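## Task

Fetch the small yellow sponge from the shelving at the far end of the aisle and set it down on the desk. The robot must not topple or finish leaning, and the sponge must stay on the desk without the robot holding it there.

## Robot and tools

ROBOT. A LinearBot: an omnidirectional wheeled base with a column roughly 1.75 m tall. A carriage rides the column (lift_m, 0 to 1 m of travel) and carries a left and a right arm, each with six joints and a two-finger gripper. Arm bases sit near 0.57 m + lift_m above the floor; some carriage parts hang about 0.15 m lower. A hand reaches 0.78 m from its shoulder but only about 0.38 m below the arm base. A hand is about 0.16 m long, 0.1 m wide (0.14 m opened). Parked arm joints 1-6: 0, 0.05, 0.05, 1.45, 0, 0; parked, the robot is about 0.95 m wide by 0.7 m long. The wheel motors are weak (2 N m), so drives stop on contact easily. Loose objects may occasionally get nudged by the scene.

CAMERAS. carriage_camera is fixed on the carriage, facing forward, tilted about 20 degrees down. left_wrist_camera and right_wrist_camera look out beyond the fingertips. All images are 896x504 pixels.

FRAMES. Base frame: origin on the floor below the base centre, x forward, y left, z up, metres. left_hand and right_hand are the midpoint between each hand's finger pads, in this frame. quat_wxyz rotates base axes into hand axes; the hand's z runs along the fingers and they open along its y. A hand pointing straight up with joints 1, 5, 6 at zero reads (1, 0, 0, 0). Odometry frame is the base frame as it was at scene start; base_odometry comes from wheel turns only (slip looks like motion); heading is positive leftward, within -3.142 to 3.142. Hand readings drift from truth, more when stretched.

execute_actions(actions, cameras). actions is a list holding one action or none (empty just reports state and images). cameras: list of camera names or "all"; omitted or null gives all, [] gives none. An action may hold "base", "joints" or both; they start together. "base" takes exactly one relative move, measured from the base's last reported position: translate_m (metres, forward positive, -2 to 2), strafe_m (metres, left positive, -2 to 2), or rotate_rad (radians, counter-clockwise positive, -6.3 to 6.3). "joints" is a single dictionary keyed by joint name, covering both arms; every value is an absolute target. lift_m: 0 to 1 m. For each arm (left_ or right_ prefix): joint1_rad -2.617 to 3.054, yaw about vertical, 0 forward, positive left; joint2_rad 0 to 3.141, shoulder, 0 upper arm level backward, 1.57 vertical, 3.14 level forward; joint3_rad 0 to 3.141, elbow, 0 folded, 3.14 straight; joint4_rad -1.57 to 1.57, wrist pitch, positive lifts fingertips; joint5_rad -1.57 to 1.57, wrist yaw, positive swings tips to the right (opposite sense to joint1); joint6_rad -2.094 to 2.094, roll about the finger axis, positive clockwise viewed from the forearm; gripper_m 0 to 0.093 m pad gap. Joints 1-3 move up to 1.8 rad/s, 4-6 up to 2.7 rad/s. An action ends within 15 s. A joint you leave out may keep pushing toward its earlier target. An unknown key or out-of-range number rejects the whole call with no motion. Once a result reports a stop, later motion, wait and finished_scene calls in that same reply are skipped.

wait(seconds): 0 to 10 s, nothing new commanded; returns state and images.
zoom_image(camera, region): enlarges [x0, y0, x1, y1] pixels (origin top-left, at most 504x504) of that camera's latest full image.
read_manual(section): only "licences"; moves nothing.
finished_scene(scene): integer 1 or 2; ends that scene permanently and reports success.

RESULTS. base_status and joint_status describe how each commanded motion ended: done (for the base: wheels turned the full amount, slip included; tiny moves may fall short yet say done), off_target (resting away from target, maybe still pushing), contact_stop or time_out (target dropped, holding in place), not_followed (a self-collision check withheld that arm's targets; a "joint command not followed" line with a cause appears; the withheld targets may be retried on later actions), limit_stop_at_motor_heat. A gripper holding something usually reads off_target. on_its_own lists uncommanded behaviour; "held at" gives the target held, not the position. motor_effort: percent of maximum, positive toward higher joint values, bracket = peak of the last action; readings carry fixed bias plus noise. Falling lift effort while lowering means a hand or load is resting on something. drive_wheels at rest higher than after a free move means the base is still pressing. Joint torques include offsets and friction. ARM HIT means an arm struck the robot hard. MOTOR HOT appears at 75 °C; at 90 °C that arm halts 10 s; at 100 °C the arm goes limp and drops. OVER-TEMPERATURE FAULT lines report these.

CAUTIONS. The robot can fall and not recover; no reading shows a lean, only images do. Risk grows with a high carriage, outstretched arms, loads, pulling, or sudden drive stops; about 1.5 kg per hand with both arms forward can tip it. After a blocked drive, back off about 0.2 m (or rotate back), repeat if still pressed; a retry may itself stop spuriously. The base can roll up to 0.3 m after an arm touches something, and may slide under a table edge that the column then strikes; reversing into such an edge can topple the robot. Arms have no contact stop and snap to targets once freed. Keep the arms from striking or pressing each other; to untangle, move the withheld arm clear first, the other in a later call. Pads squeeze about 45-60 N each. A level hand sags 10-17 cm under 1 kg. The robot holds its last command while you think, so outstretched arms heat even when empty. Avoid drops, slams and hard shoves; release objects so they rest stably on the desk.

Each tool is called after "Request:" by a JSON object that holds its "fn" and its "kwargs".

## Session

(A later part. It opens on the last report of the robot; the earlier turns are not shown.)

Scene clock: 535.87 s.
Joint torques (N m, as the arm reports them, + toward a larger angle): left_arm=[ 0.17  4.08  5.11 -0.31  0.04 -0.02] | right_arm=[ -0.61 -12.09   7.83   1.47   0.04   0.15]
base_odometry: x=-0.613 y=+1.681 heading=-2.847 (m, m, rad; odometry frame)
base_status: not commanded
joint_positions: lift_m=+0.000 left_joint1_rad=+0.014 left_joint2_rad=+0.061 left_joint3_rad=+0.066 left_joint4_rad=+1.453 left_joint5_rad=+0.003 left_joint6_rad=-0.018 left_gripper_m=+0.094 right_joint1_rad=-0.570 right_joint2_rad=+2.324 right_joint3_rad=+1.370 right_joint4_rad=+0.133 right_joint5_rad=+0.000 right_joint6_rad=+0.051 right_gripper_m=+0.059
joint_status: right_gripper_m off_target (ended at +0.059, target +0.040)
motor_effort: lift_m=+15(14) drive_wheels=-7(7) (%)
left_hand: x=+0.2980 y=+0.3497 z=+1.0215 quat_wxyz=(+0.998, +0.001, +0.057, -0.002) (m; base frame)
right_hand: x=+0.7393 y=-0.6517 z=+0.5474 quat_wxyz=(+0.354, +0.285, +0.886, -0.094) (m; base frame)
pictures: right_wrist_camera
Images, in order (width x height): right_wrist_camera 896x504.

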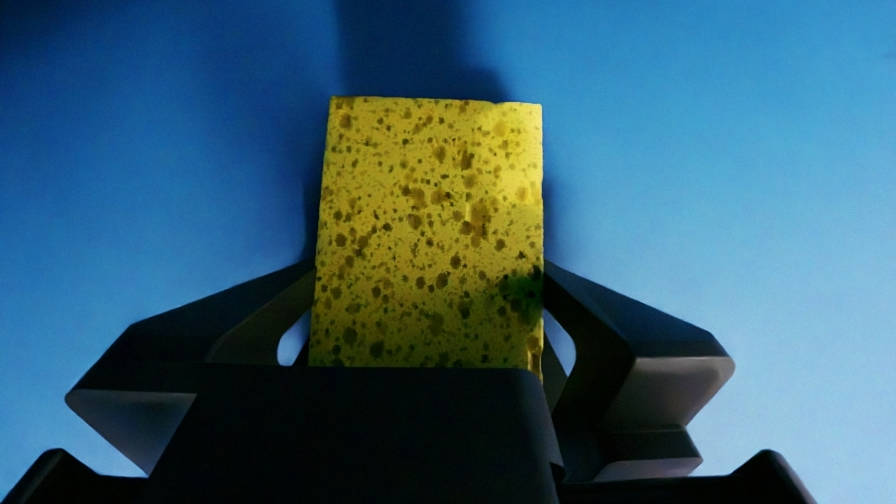

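Request:
{"fn": "execute_actions", "kwargs": {"actions": [{"joints": {"right_joint2_rad": 1.2, "right_joint3_rad": 0.4, "right_joint4_rad": 0.15}}], "cameras": ["carriage_camera", "right_wrist_camera"]}}

Scene clock: 585.07 s.
Joint torques (N m, as the arm reports them, + toward a larger angle): left_arm=[ 0.17  4.09  5.13 -0.32  0.04 -0.02] | right_arm=[-0.61 -4.15  6.96  1.71  0.03  0.15]
base_odometry: x=-0.613 y=+1.681 heading=-2.847 (m, m, rad; odometry frame)
base_status: not commanded
joint_positions: lift_m=+0.000 left_joint1_rad=+0.014 left_joint2_rad=+0.061 left_joint3_rad=+0.066 left_joint4_rad=+1.453 left_joint5_rad=+0.003 left_joint6_rad=-0.018 left_gripper_m=+0.094 right_joint1_rad=-0.570 right_joint2_rad=+1.212 right_joint3_rad=+0.404 right_joint4_rad=+0.139 right_joint5_rad=+0.000 right_joint6_rad=+0.051 right_gripper_m=+0.059
joint_status: all done
motor_effort: lift_m=+13(15) drive_wheels=-6(6) (%)
left_hand: x=+0.2980 y=+0.3497 z=+1.0215 quat_wxyz=(+0.998, +0.001, +0.057, -0.002) (m; base frame)
right_hand: x=+0.5489 y=-0.5295 z=+0.6589 quat_wxyz=(+0.421, +0.275, +0.857, -0.112) (m; base frame)
pictures: carriage_camera, right_wrist_camera
Images, in order (width x height): carriage_camera 896x504, right_wrist_camera 896x504.

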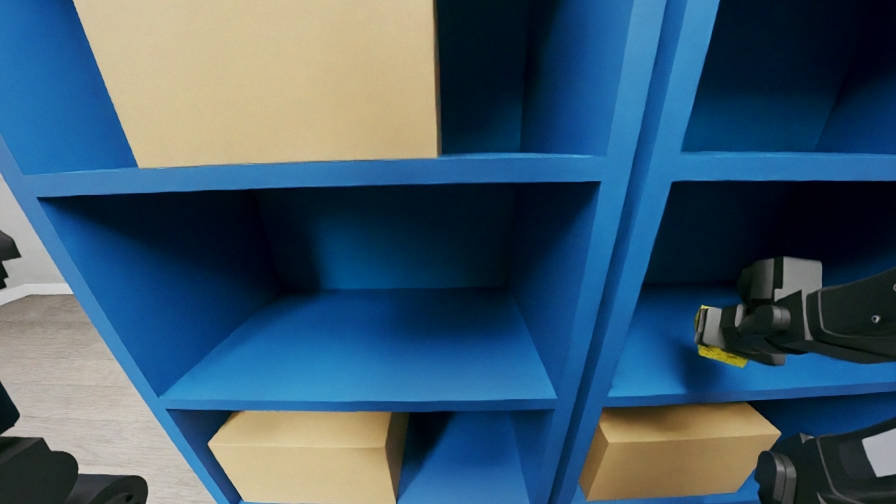

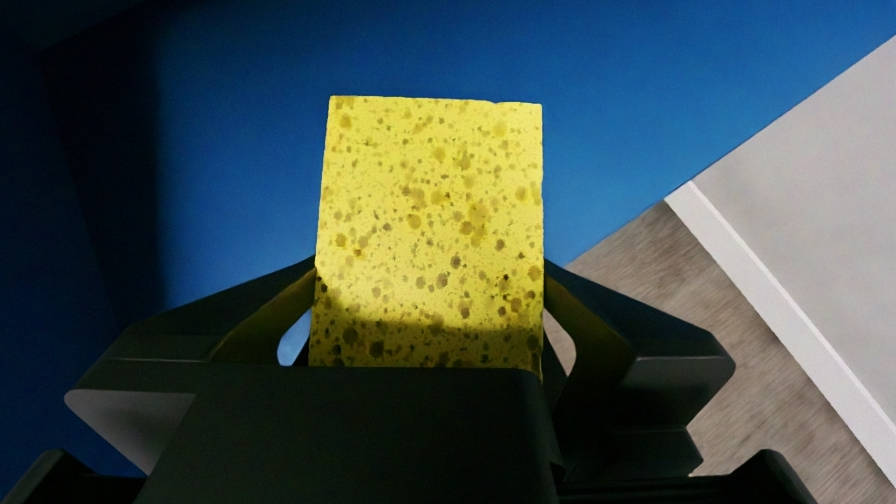

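Request:
{"fn": "execute_actions", "kwargs": {"actions": [{"base": {"strafe_m": 1.55}, "joints": {"right_joint1_rad": -1.45}}], "cameras": ["carriage_camera", "right_wrist_camera"]}}

Scene clock: 596.00 s.
Joint torques (N m, as the arm reports them, + toward a larger angle): left_arm=[ 0.17  4.08  5.13 -0.3   0.04 -0.02] | right_arm=[-0.63 -4.11  6.99  1.71  0.03  0.14]
base_odometry: x=-0.161 y=+0.198 heading=-2.846 (m, m, rad; odometry frame)
base_status: done
joint_positions: lift_m=+0.000 left_joint1_rad=+0.014 left_joint2_rad=+0.061 left_joint3_rad=+0.066 left_joint4_rad=+1.452 left_joint5_rad=+0.003 left_joint6_rad=-0.018 left_gripper_m=+0.094 right_joint1_rad=-1.447 right_joint2_rad=+1.212 right_joint3_rad=+0.404 right_joint4_rad=+0.139 right_joint5_rad=+0.000 right_joint6_rad=+0.052 right_gripper_m=+0.059
joint_status: all done
motor_effort: lift_m=+18(17) drive_wheels=-7(30) (%)
left_hand: x=+0.2980 y=+0.3497 z=+1.0215 quat_wxyz=(+0.998, +0.001, +0.057, -0.002) (m; base frame)
right_hand: x=+0.3100 y=-0.6800 z=+0.6589 quat_wxyz=(+0.334, +0.613, +0.659, -0.280) (m; base frame)
pictures: carriage_camera, right_wrist_camera
Images, in order (width x height): carriage_camera 896x504, right_wrist_camera 896x504.

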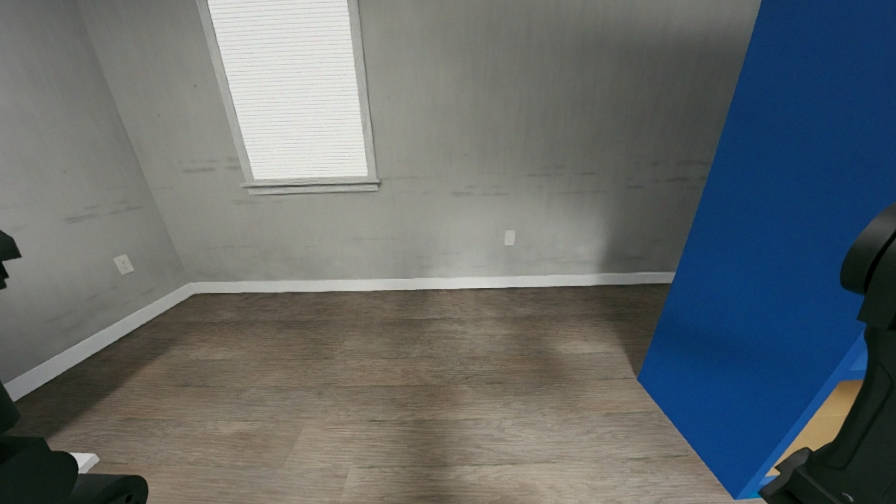

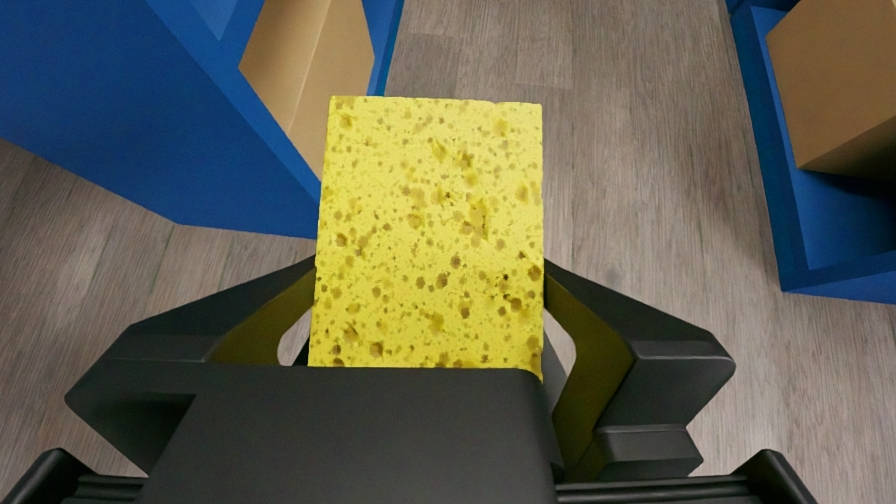

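Request:
{"fn": "execute_actions", "kwargs": {"actions": [{"base": {"rotate_rad": 1.571}, "joints": {"right_joint1_rad": 0.0, "lift_m": 0.4}}], "cameras": ["carriage_camera", "right_wrist_camera"]}}

Scene clock: 608.43 s.
Joint torques (N m, as the arm reports them, + toward a larger angle): left_arm=[ 0.15  4.08  5.09 -0.28  0.06 -0.02] | right_arm=[ 0.13 -4.19  6.96  1.62  0.02  0.14]
base_odometry: x=-0.161 y=+0.198 heading=-1.276 (m, m, rad; odometry frame)
base_status: done
joint_positions: lift_m=+0.400 left_joint1_rad=+0.014 left_joint2_rad=+0.061 left_joint3_rad=+0.066 left_joint4_rad=+1.451 left_joint5_rad=+0.001 left_joint6_rad=-0.018 left_gripper_m=+0.094 right_joint1_rad=-0.007 right_joint2_rad=+1.212 right_joint3_rad=+0.404 right_joint4_rad=+0.148 right_joint5_rad=+0.001 right_joint6_rad=+0.053 right_gripper_m=+0.059
joint_status: all done
motor_effort: lift_m=+20(21) drive_wheels=+10(27) (%)
left_hand: x=+0.2983 y=+0.3501 z=+1.4212 quat_wxyz=(+0.998, +0.000, +0.057, -0.002) (m; base frame)
right_hand: x=+0.6029 y=-0.3524 z=+1.0602 quat_wxyz=(+0.439, +0.027, +0.898, +0.009) (m; base frame)
pictures: carriage_camera, right_wrist_camera
Images, in order (width x height): carriage_camera 896x504, right_wrist_camera 896x504.

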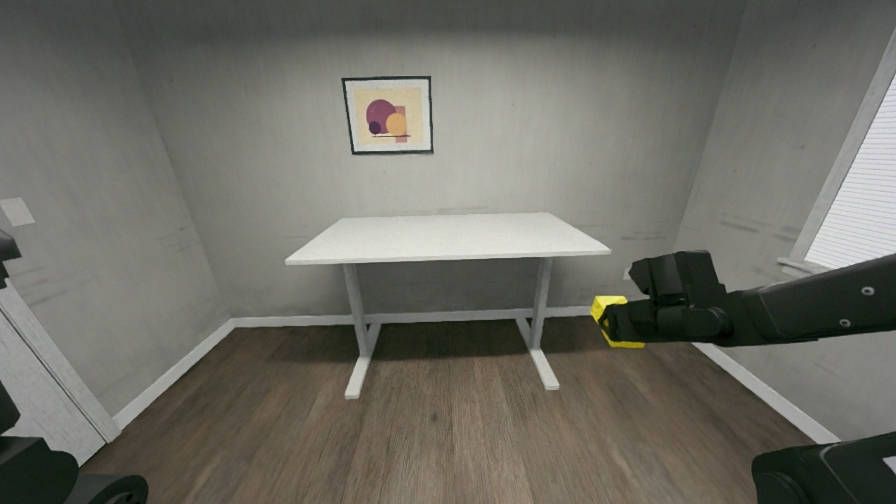

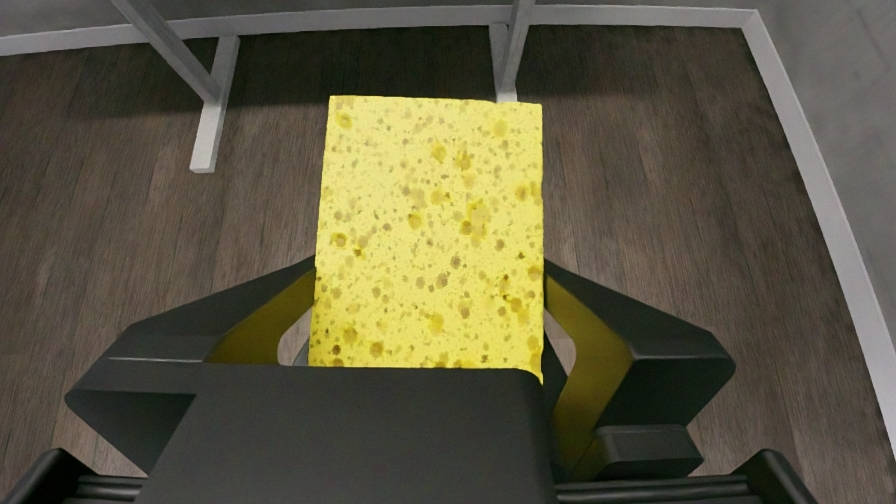

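Request:
{"fn": "execute_actions", "kwargs": {"actions": [{"base": {"translate_m": 0.74}, "joints": {"right_joint2_rad": 1.734, "right_joint3_rad": 0.915, "right_joint4_rad": 0.015, "lift_m": 0.44}}], "cameras": ["carriage_camera", "right_wrist_camera"]}}

Scene clock: 646.30 s.
Joint torques (N m, as the arm reports them, + toward a larger angle): left_arm=[ 0.17  4.08  5.14 -0.28  0.06 -0.02] | right_arm=[ 0.09 -7.33  8.66  1.54  0.02  0.14]
base_odometry: x=+0.054 y=-0.510 heading=-1.276 (m, m, rad; odometry frame)
base_status: done
joint_positions: lift_m=+0.440 left_joint1_rad=+0.014 left_joint2_rad=+0.061 left_joint3_rad=+0.066 left_joint4_rad=+1.451 left_joint5_rad=+0.001 left_joint6_rad=-0.018 left_gripper_m=+0.094 right_joint1_rad=-0.007 right_joint2_rad=+1.731 right_joint3_rad=+0.896 right_joint4_rad=+0.008 right_joint5_rad=+0.001 right_joint6_rad=+0.053 right_gripper_m=+0.059
joint_status: all done
motor_effort: lift_m=+16(22) drive_wheels=-7(31) (%)
left_hand: x=+0.2983 y=+0.3501 z=+1.4612 quat_wxyz=(+0.998, +0.000, +0.057, -0.002) (m; base frame)
right_hand: x=+0.7065 y=-0.3530 z=+1.0783 quat_wxyz=(+0.364, +0.028, +0.931, +0.008) (m; base frame)
pictures: carriage_camera, right_wrist_camera
Images, in order (width x height): carriage_camera 896x504, right_wrist_camera 896x504.

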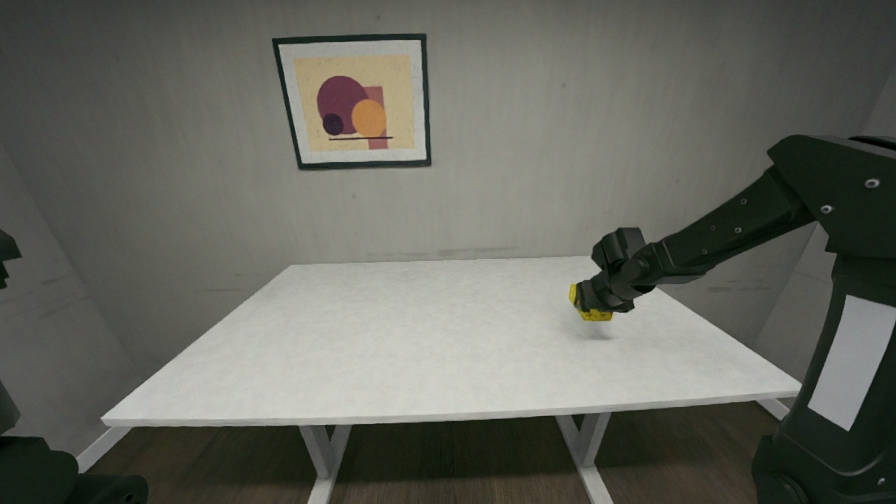

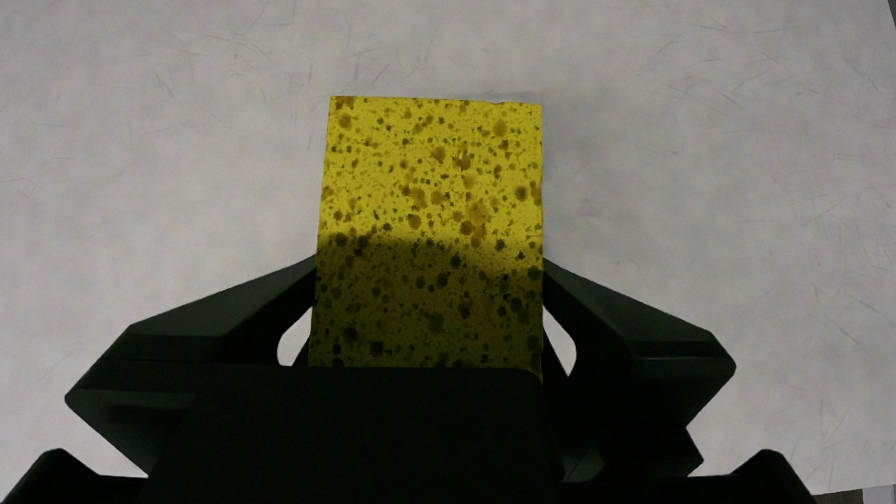

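Request:
{"fn": "execute_actions", "kwargs": {"actions": [{"joints": {"right_joint2_rad": 2.176, "right_joint3_rad": 1.38, "right_joint4_rad": 0.0, "lift_m": 0.40}}], "cameras": ["carriage_camera", "right_wrist_camera"]}}

Scene clock: 669.10 s.
Joint torques (N m, as the arm reports them, + toward a larger angle): left_arm=[ 0.17  4.14  5.21 -0.29  0.06 -0.02] | right_arm=[  0.08 -11.44   8.62   1.58   0.02   0.14]
base_odometry: x=+0.054 y=-0.510 heading=-1.276 (m, m, rad; odometry frame)
base_status: not commanded
joint_positions: lift_m=+0.400 left_joint1_rad=+0.014 left_joint2_rad=+0.060 left_joint3_rad=+0.064 left_joint4_rad=+1.451 left_joint5_rad=+0.001 left_joint6_rad=-0.018 left_gripper_m=+0.094 right_joint1_rad=-0.007 right_joint2_rad=+2.177 right_joint3_rad=+1.362 right_joint4_rad=-0.013 right_joint5_rad=+0.001 right_joint6_rad=+0.053 right_gripper_m=+0.059
joint_status: all done
motor_effort: lift_m=+18(16) drive_wheels=-4(6) (%)
left_hand: x=+0.2985 y=+0.3501 z=+1.4210 quat_wxyz=(+0.998, +0.000, +0.058, -0.002) (m; base frame)
right_hand: x=+0.8175 y=-0.3537 z=+0.9989 quat_wxyz=(+0.363, +0.028, +0.931, +0.008) (m; base frame)
pictures: carriage_camera, right_wrist_camera
Images, in order (width x height): carriage_camera 896x504, right_wrist_camera 896x504.

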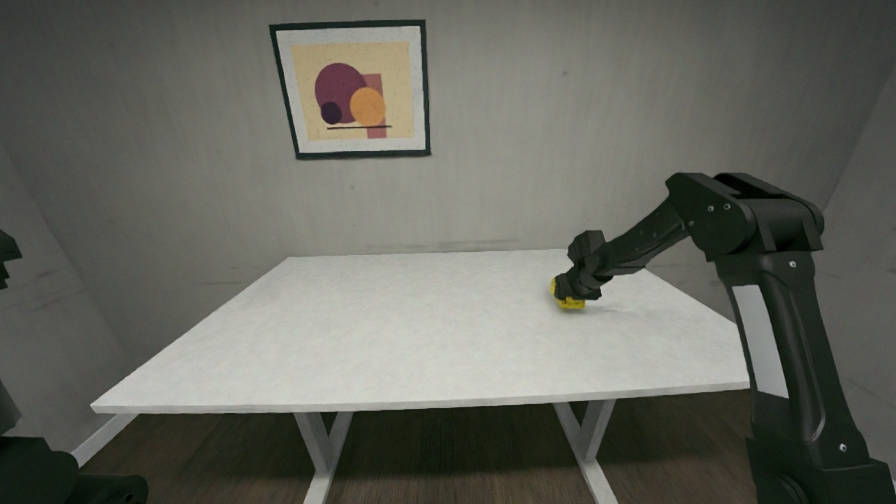

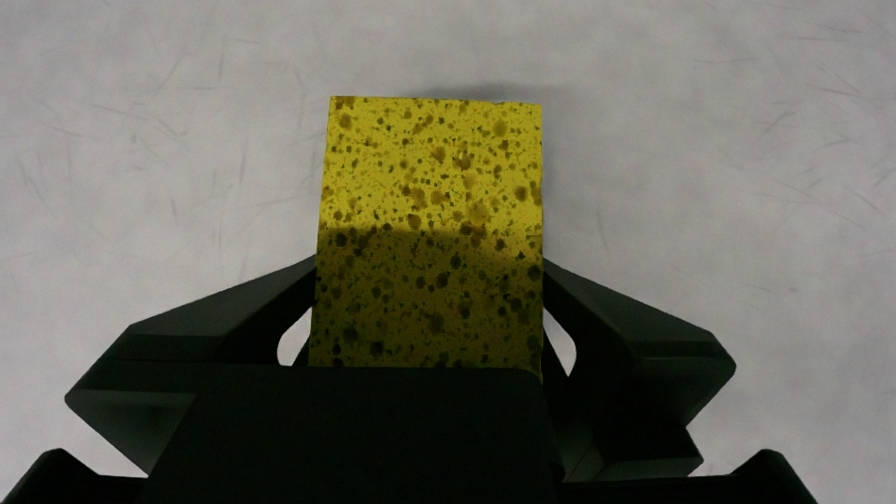

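Request:
{"fn": "zoom_image", "kwargs": {"camera": "carriage_camera", "region": [520, 240, 660, 340]}}

Region (520, 240, 660, 340) of carriage_camera's 896x504 image, scaled by 3.600, with more detail than that image has; it fills the top 360 rows of this view, and the rest is white.

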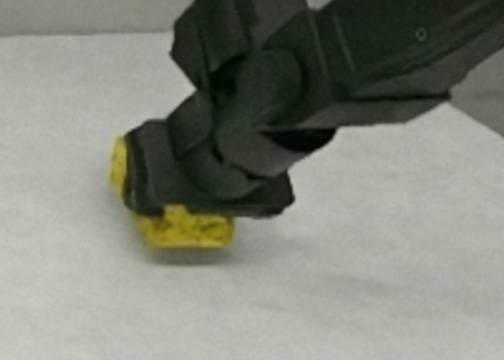

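Request:
{"fn": "execute_actions", "kwargs": {"actions": [{"joints": {"lift_m": 0.38}}], "cameras": ["carriage_camera", "right_wrist_camera"]}}

Request:
{"fn": "zoom_image", "kwargs": {"camera": "carriage_camera", "region": [520, 240, 660, 340]}}

Scene clock: 679.00 s.
Joint torques (N m, as the arm reports them, + toward a larger angle): left_arm=[ 0.17  4.18  5.25 -0.28  0.07 -0.02] | right_arm=[  0.09 -12.28   8.09   1.55   0.02   0.13]
base_odometry: x=+0.054 y=-0.510 heading=-1.276 (m, m, rad; odometry frame)
base_status: not commanded
joint_positions: lift_m=+0.380 left_joint1_rad=+0.014 left_joint2_rad=+0.060 left_joint3_rad=+0.064 left_joint4_rad=+1.451 left_joint5_rad=+0.001 left_joint6_rad=-0.018 left_gripper_m=+0.094 right_joint1_rad=-0.007 right_joint2_rad=+2.186 right_joint3_rad=+1.368 right_joint4_rad=-0.013 right_joint5_rad=+0.001 right_joint6_rad=+0.053 right_gripper_m=+0.059
joint_status: all done
motor_effort: lift_m=+17(18) drive_wheels=-4(4) (%)
left_hand: x=+0.2985 y=+0.3501 z=+1.4010 quat_wxyz=(+0.998, +0.000, +0.058, -0.002) (m; base frame)
right_hand: x=+0.8184 y=-0.3537 z=+0.9763 quat_wxyz=(+0.362, +0.028, +0.932, +0.008) (m; base frame)
pictures: carriage_camera, right_wrist_camera
Images, in order (width x height): carriage_camera 896x504, right_wrist_camera 896x504.

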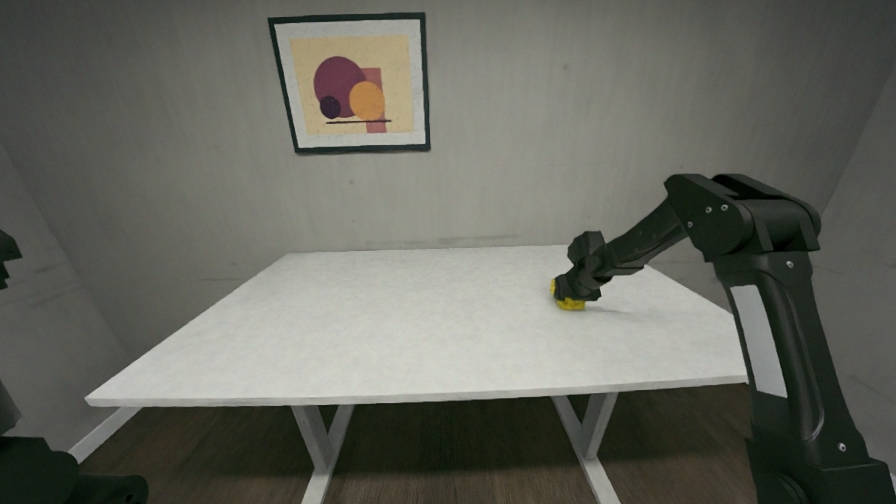

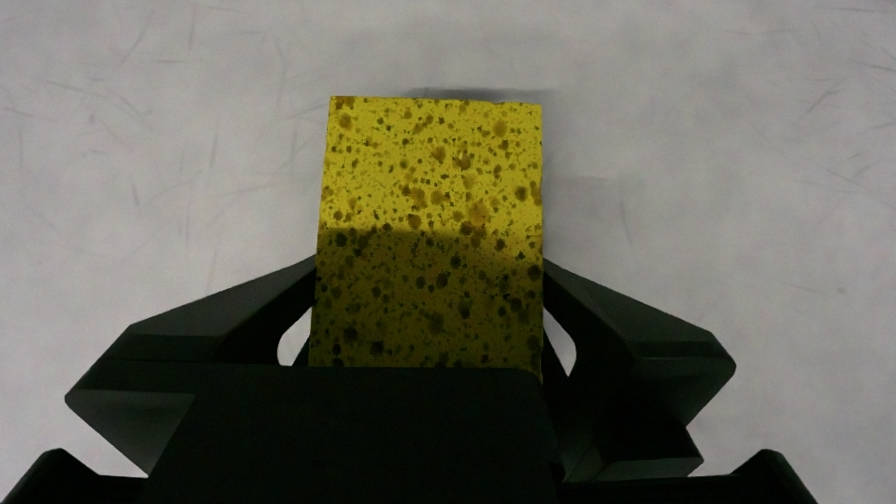

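Region (520, 240, 660, 340) of carriage_camera's 896x504 image, scaled by 3.600, with more detail than that image has; it fills the top 360 rows of this view, and the rest is white.

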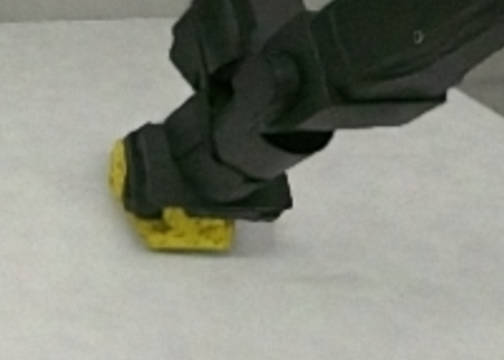

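Request:
{"fn": "execute_actions", "kwargs": {"actions": [{"joints": {"lift_m": 0.374}}], "cameras": ["carriage_camera"]}}

Request:
{"fn": "zoom_image", "kwargs": {"camera": "carriage_camera", "region": [520, 240, 660, 340]}}

Scene clock: 687.33 s.
Joint torques (N m, as the arm reports them, + toward a larger angle): left_arm=[ 0.17  4.22  5.25 -0.28  0.06 -0.02] | right_arm=[  0.13 -12.41   8.16   1.56   0.03   0.14]
base_odometry: x=+0.054 y=-0.510 heading=-1.276 (m, m, rad; odometry frame)
base_status: not commanded
joint_positions: lift_m=+0.374 left_joint1_rad=+0.014 left_joint2_rad=+0.060 left_joint3_rad=+0.064 left_joint4_rad=+1.451 left_joint5_rad=+0.001 left_joint6_rad=-0.018 left_gripper_m=+0.094 right_joint1_rad=-0.007 right_joint2_rad=+2.187 right_joint3_rad=+1.368 right_joint4_rad=-0.012 right_joint5_rad=+0.001 right_joint6_rad=+0.053 right_gripper_m=+0.059
joint_status: all done
motor_effort: lift_m=+17(19) drive_wheels=-4(4) (%)
left_hand: x=+0.2986 y=+0.3501 z=+1.3950 quat_wxyz=(+0.998, +0.000, +0.058, -0.002) (m; base frame)
right_hand: x=+0.8184 y=-0.3537 z=+0.9699 quat_wxyz=(+0.362, +0.028, +0.932, +0.008) (m; base frame)
pictures: carriage_camera
Images, in order (width x height): carriage_camera 896x504.

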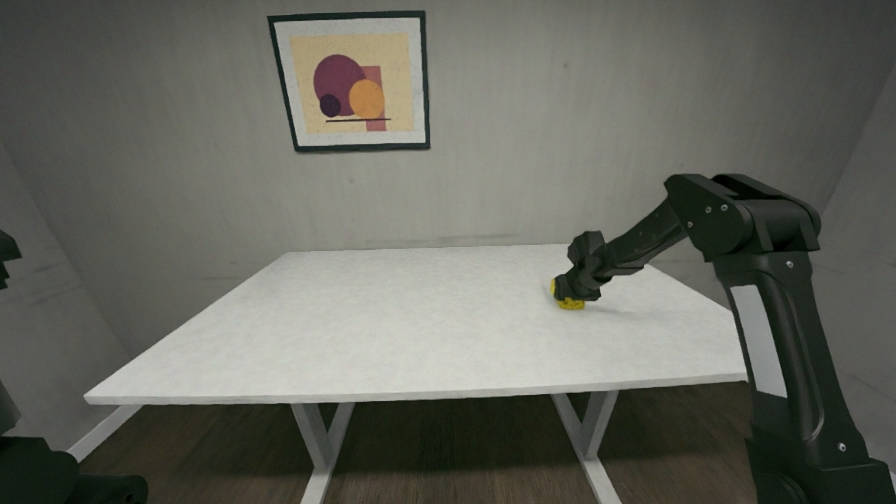

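Region (520, 240, 660, 340) of carriage_camera's 896x504 image, scaled by 3.600, with more detail than that image has; it fills the top 360 rows of this view, and the rest is white.

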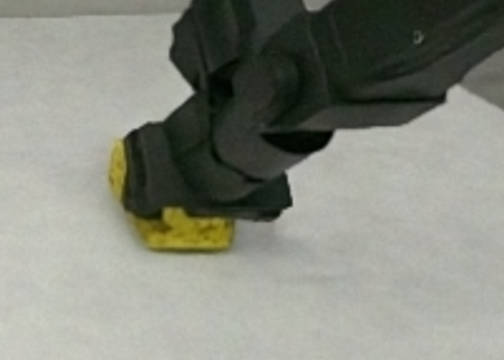

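Request:
{"fn": "execute_actions", "kwargs": {"actions": [{"joints": {"right_gripper_m": 0.093}}], "cameras": ["carriage_camera", "right_wrist_camera"]}}

Scene clock: 692.90 s.
Joint torques (N m, as the arm reports them, + toward a larger angle): left_arm=[ 0.17  4.18  5.25 -0.28  0.07 -0.02] | right_arm=[  0.1  -12.37   8.12   1.56   0.02   0.14]
base_odometry: x=+0.054 y=-0.510 heading=-1.276 (m, m, rad; odometry frame)
base_status: not commanded
joint_positions: lift_m=+0.374 left_joint1_rad=+0.014 left_joint2_rad=+0.060 left_joint3_rad=+0.064 left_joint4_rad=+1.451 left_joint5_rad=+0.001 left_joint6_rad=-0.018 left_gripper_m=+0.094 right_joint1_rad=-0.007 right_joint2_rad=+2.187 right_joint3_rad=+1.368 right_joint4_rad=-0.012 right_joint5_rad=+0.001 right_joint6_rad=+0.053 right_gripper_m=+0.093
joint_status: all done
motor_effort: lift_m=+15(17) drive_wheels=+4(4) (%)
left_hand: x=+0.2986 y=+0.3501 z=+1.3950 quat_wxyz=(+0.998, +0.000, +0.058, -0.002) (m; base frame)
right_hand: x=+0.8184 y=-0.3537 z=+0.9699 quat_wxyz=(+0.362, +0.028, +0.932, +0.008) (m; base frame)
pictures: carriage_camera, right_wrist_camera
Images, in order (width x height): carriage_camera 896x504, right_wrist_camera 896x504.

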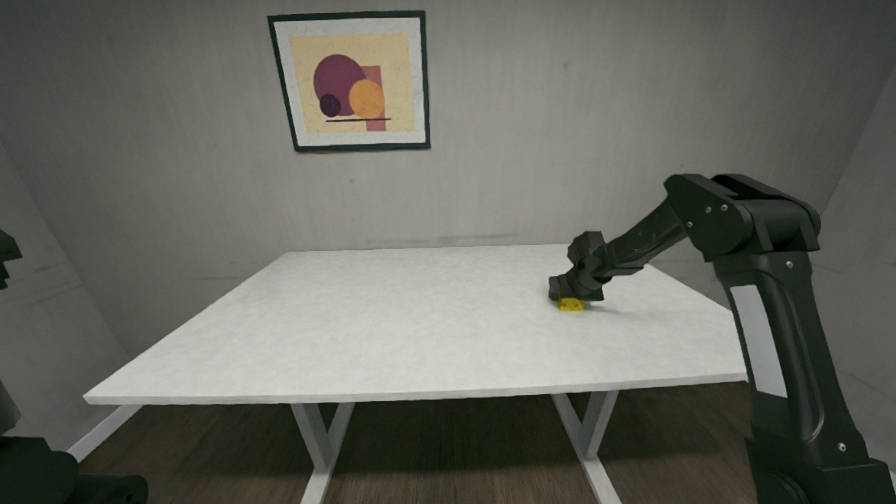

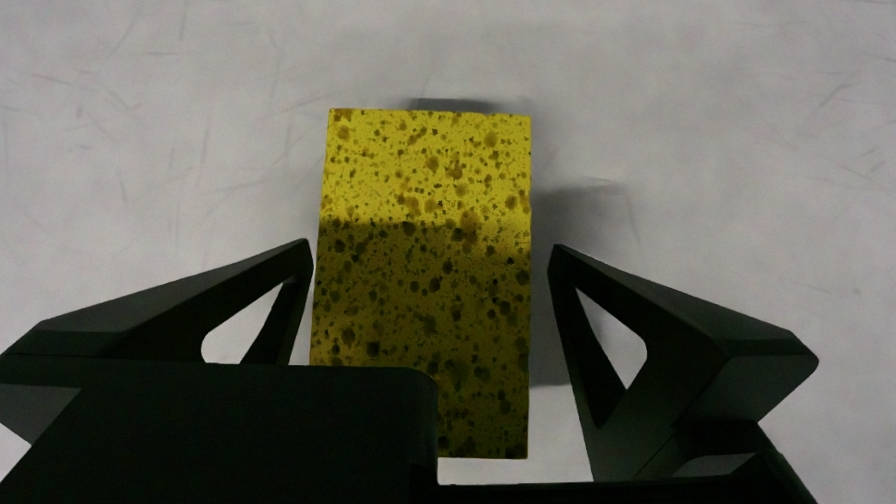

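Request:
{"fn": "execute_actions", "kwargs": {"actions": [{"joints": {"right_joint2_rad": 1.2, "right_joint3_rad": 0.5, "right_joint4_rad": 0.3}}], "cameras": ["carriage_camera", "right_wrist_camera"]}}

Scene clock: 703.80 s.
Joint torques (N m, as the arm reports them, + toward a larger angle): left_arm=[ 0.17  4.17  5.25 -0.28  0.07 -0.02] | right_arm=[ 0.07 -4.51  7.42  1.84  0.02  0.13]
base_odometry: x=+0.054 y=-0.510 heading=-1.276 (m, m, rad; odometry frame)
base_status: not commanded
joint_positions: lift_m=+0.374 left_joint1_rad=+0.014 left_joint2_rad=+0.060 left_joint3_rad=+0.064 left_joint4_rad=+1.451 left_joint5_rad=+0.001 left_joint6_rad=-0.018 left_gripper_m=+0.094 right_joint1_rad=-0.007 right_joint2_rad=+1.212 right_joint3_rad=+0.505 right_joint4_rad=+0.292 right_joint5_rad=+0.001 right_joint6_rad=+0.053 right_gripper_m=+0.093
joint_status: all done
motor_effort: lift_m=+16(13) drive_wheels=-4(4) (%)
left_hand: x=+0.2986 y=+0.3501 z=+1.3950 quat_wxyz=(+0.998, +0.000, +0.058, -0.002) (m; base frame)
right_hand: x=+0.6464 y=-0.3526 z=+1.1085 quat_wxyz=(+0.546, +0.025, +0.837, +0.012) (m; base frame)
pictures: carriage_camera, right_wrist_camera
Images, in order (width x height): carriage_camera 896x504, right_wrist_camera 896x504.

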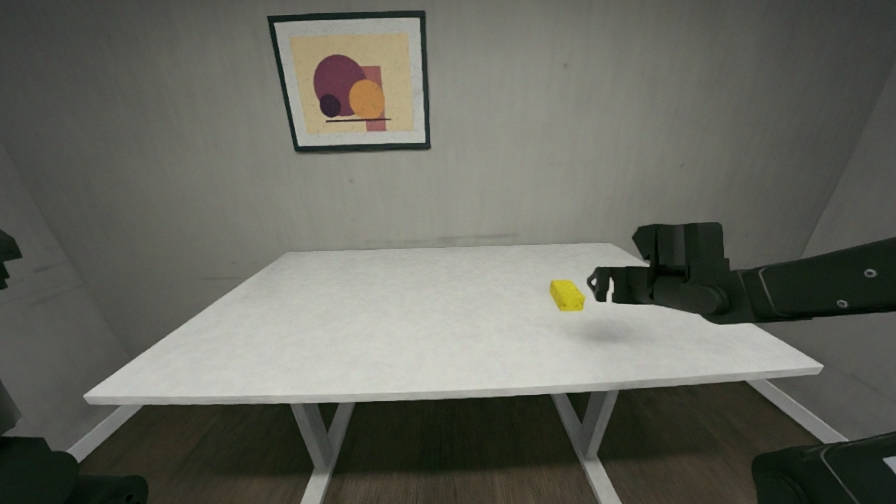

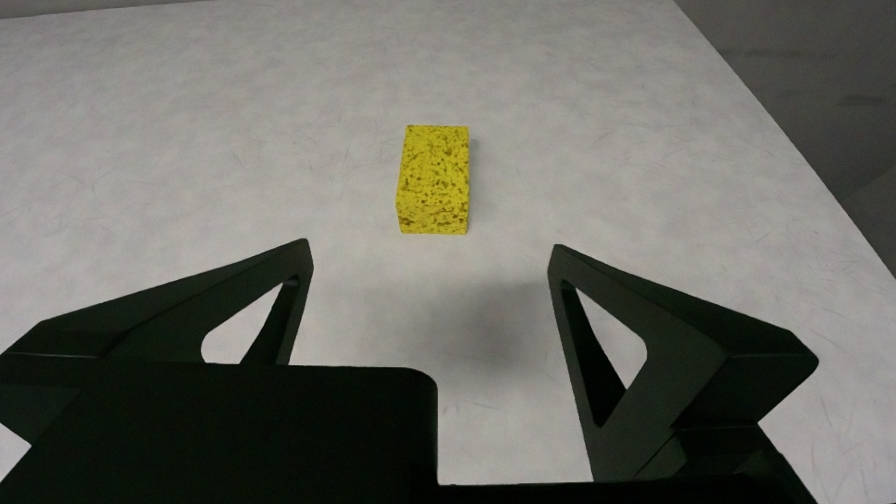

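The sponge is resting on the desk and the robot is clear of it.

Request:
{"fn": "finished_scene", "kwargs": {"scene": 1}}

The scene is finished: the task was done.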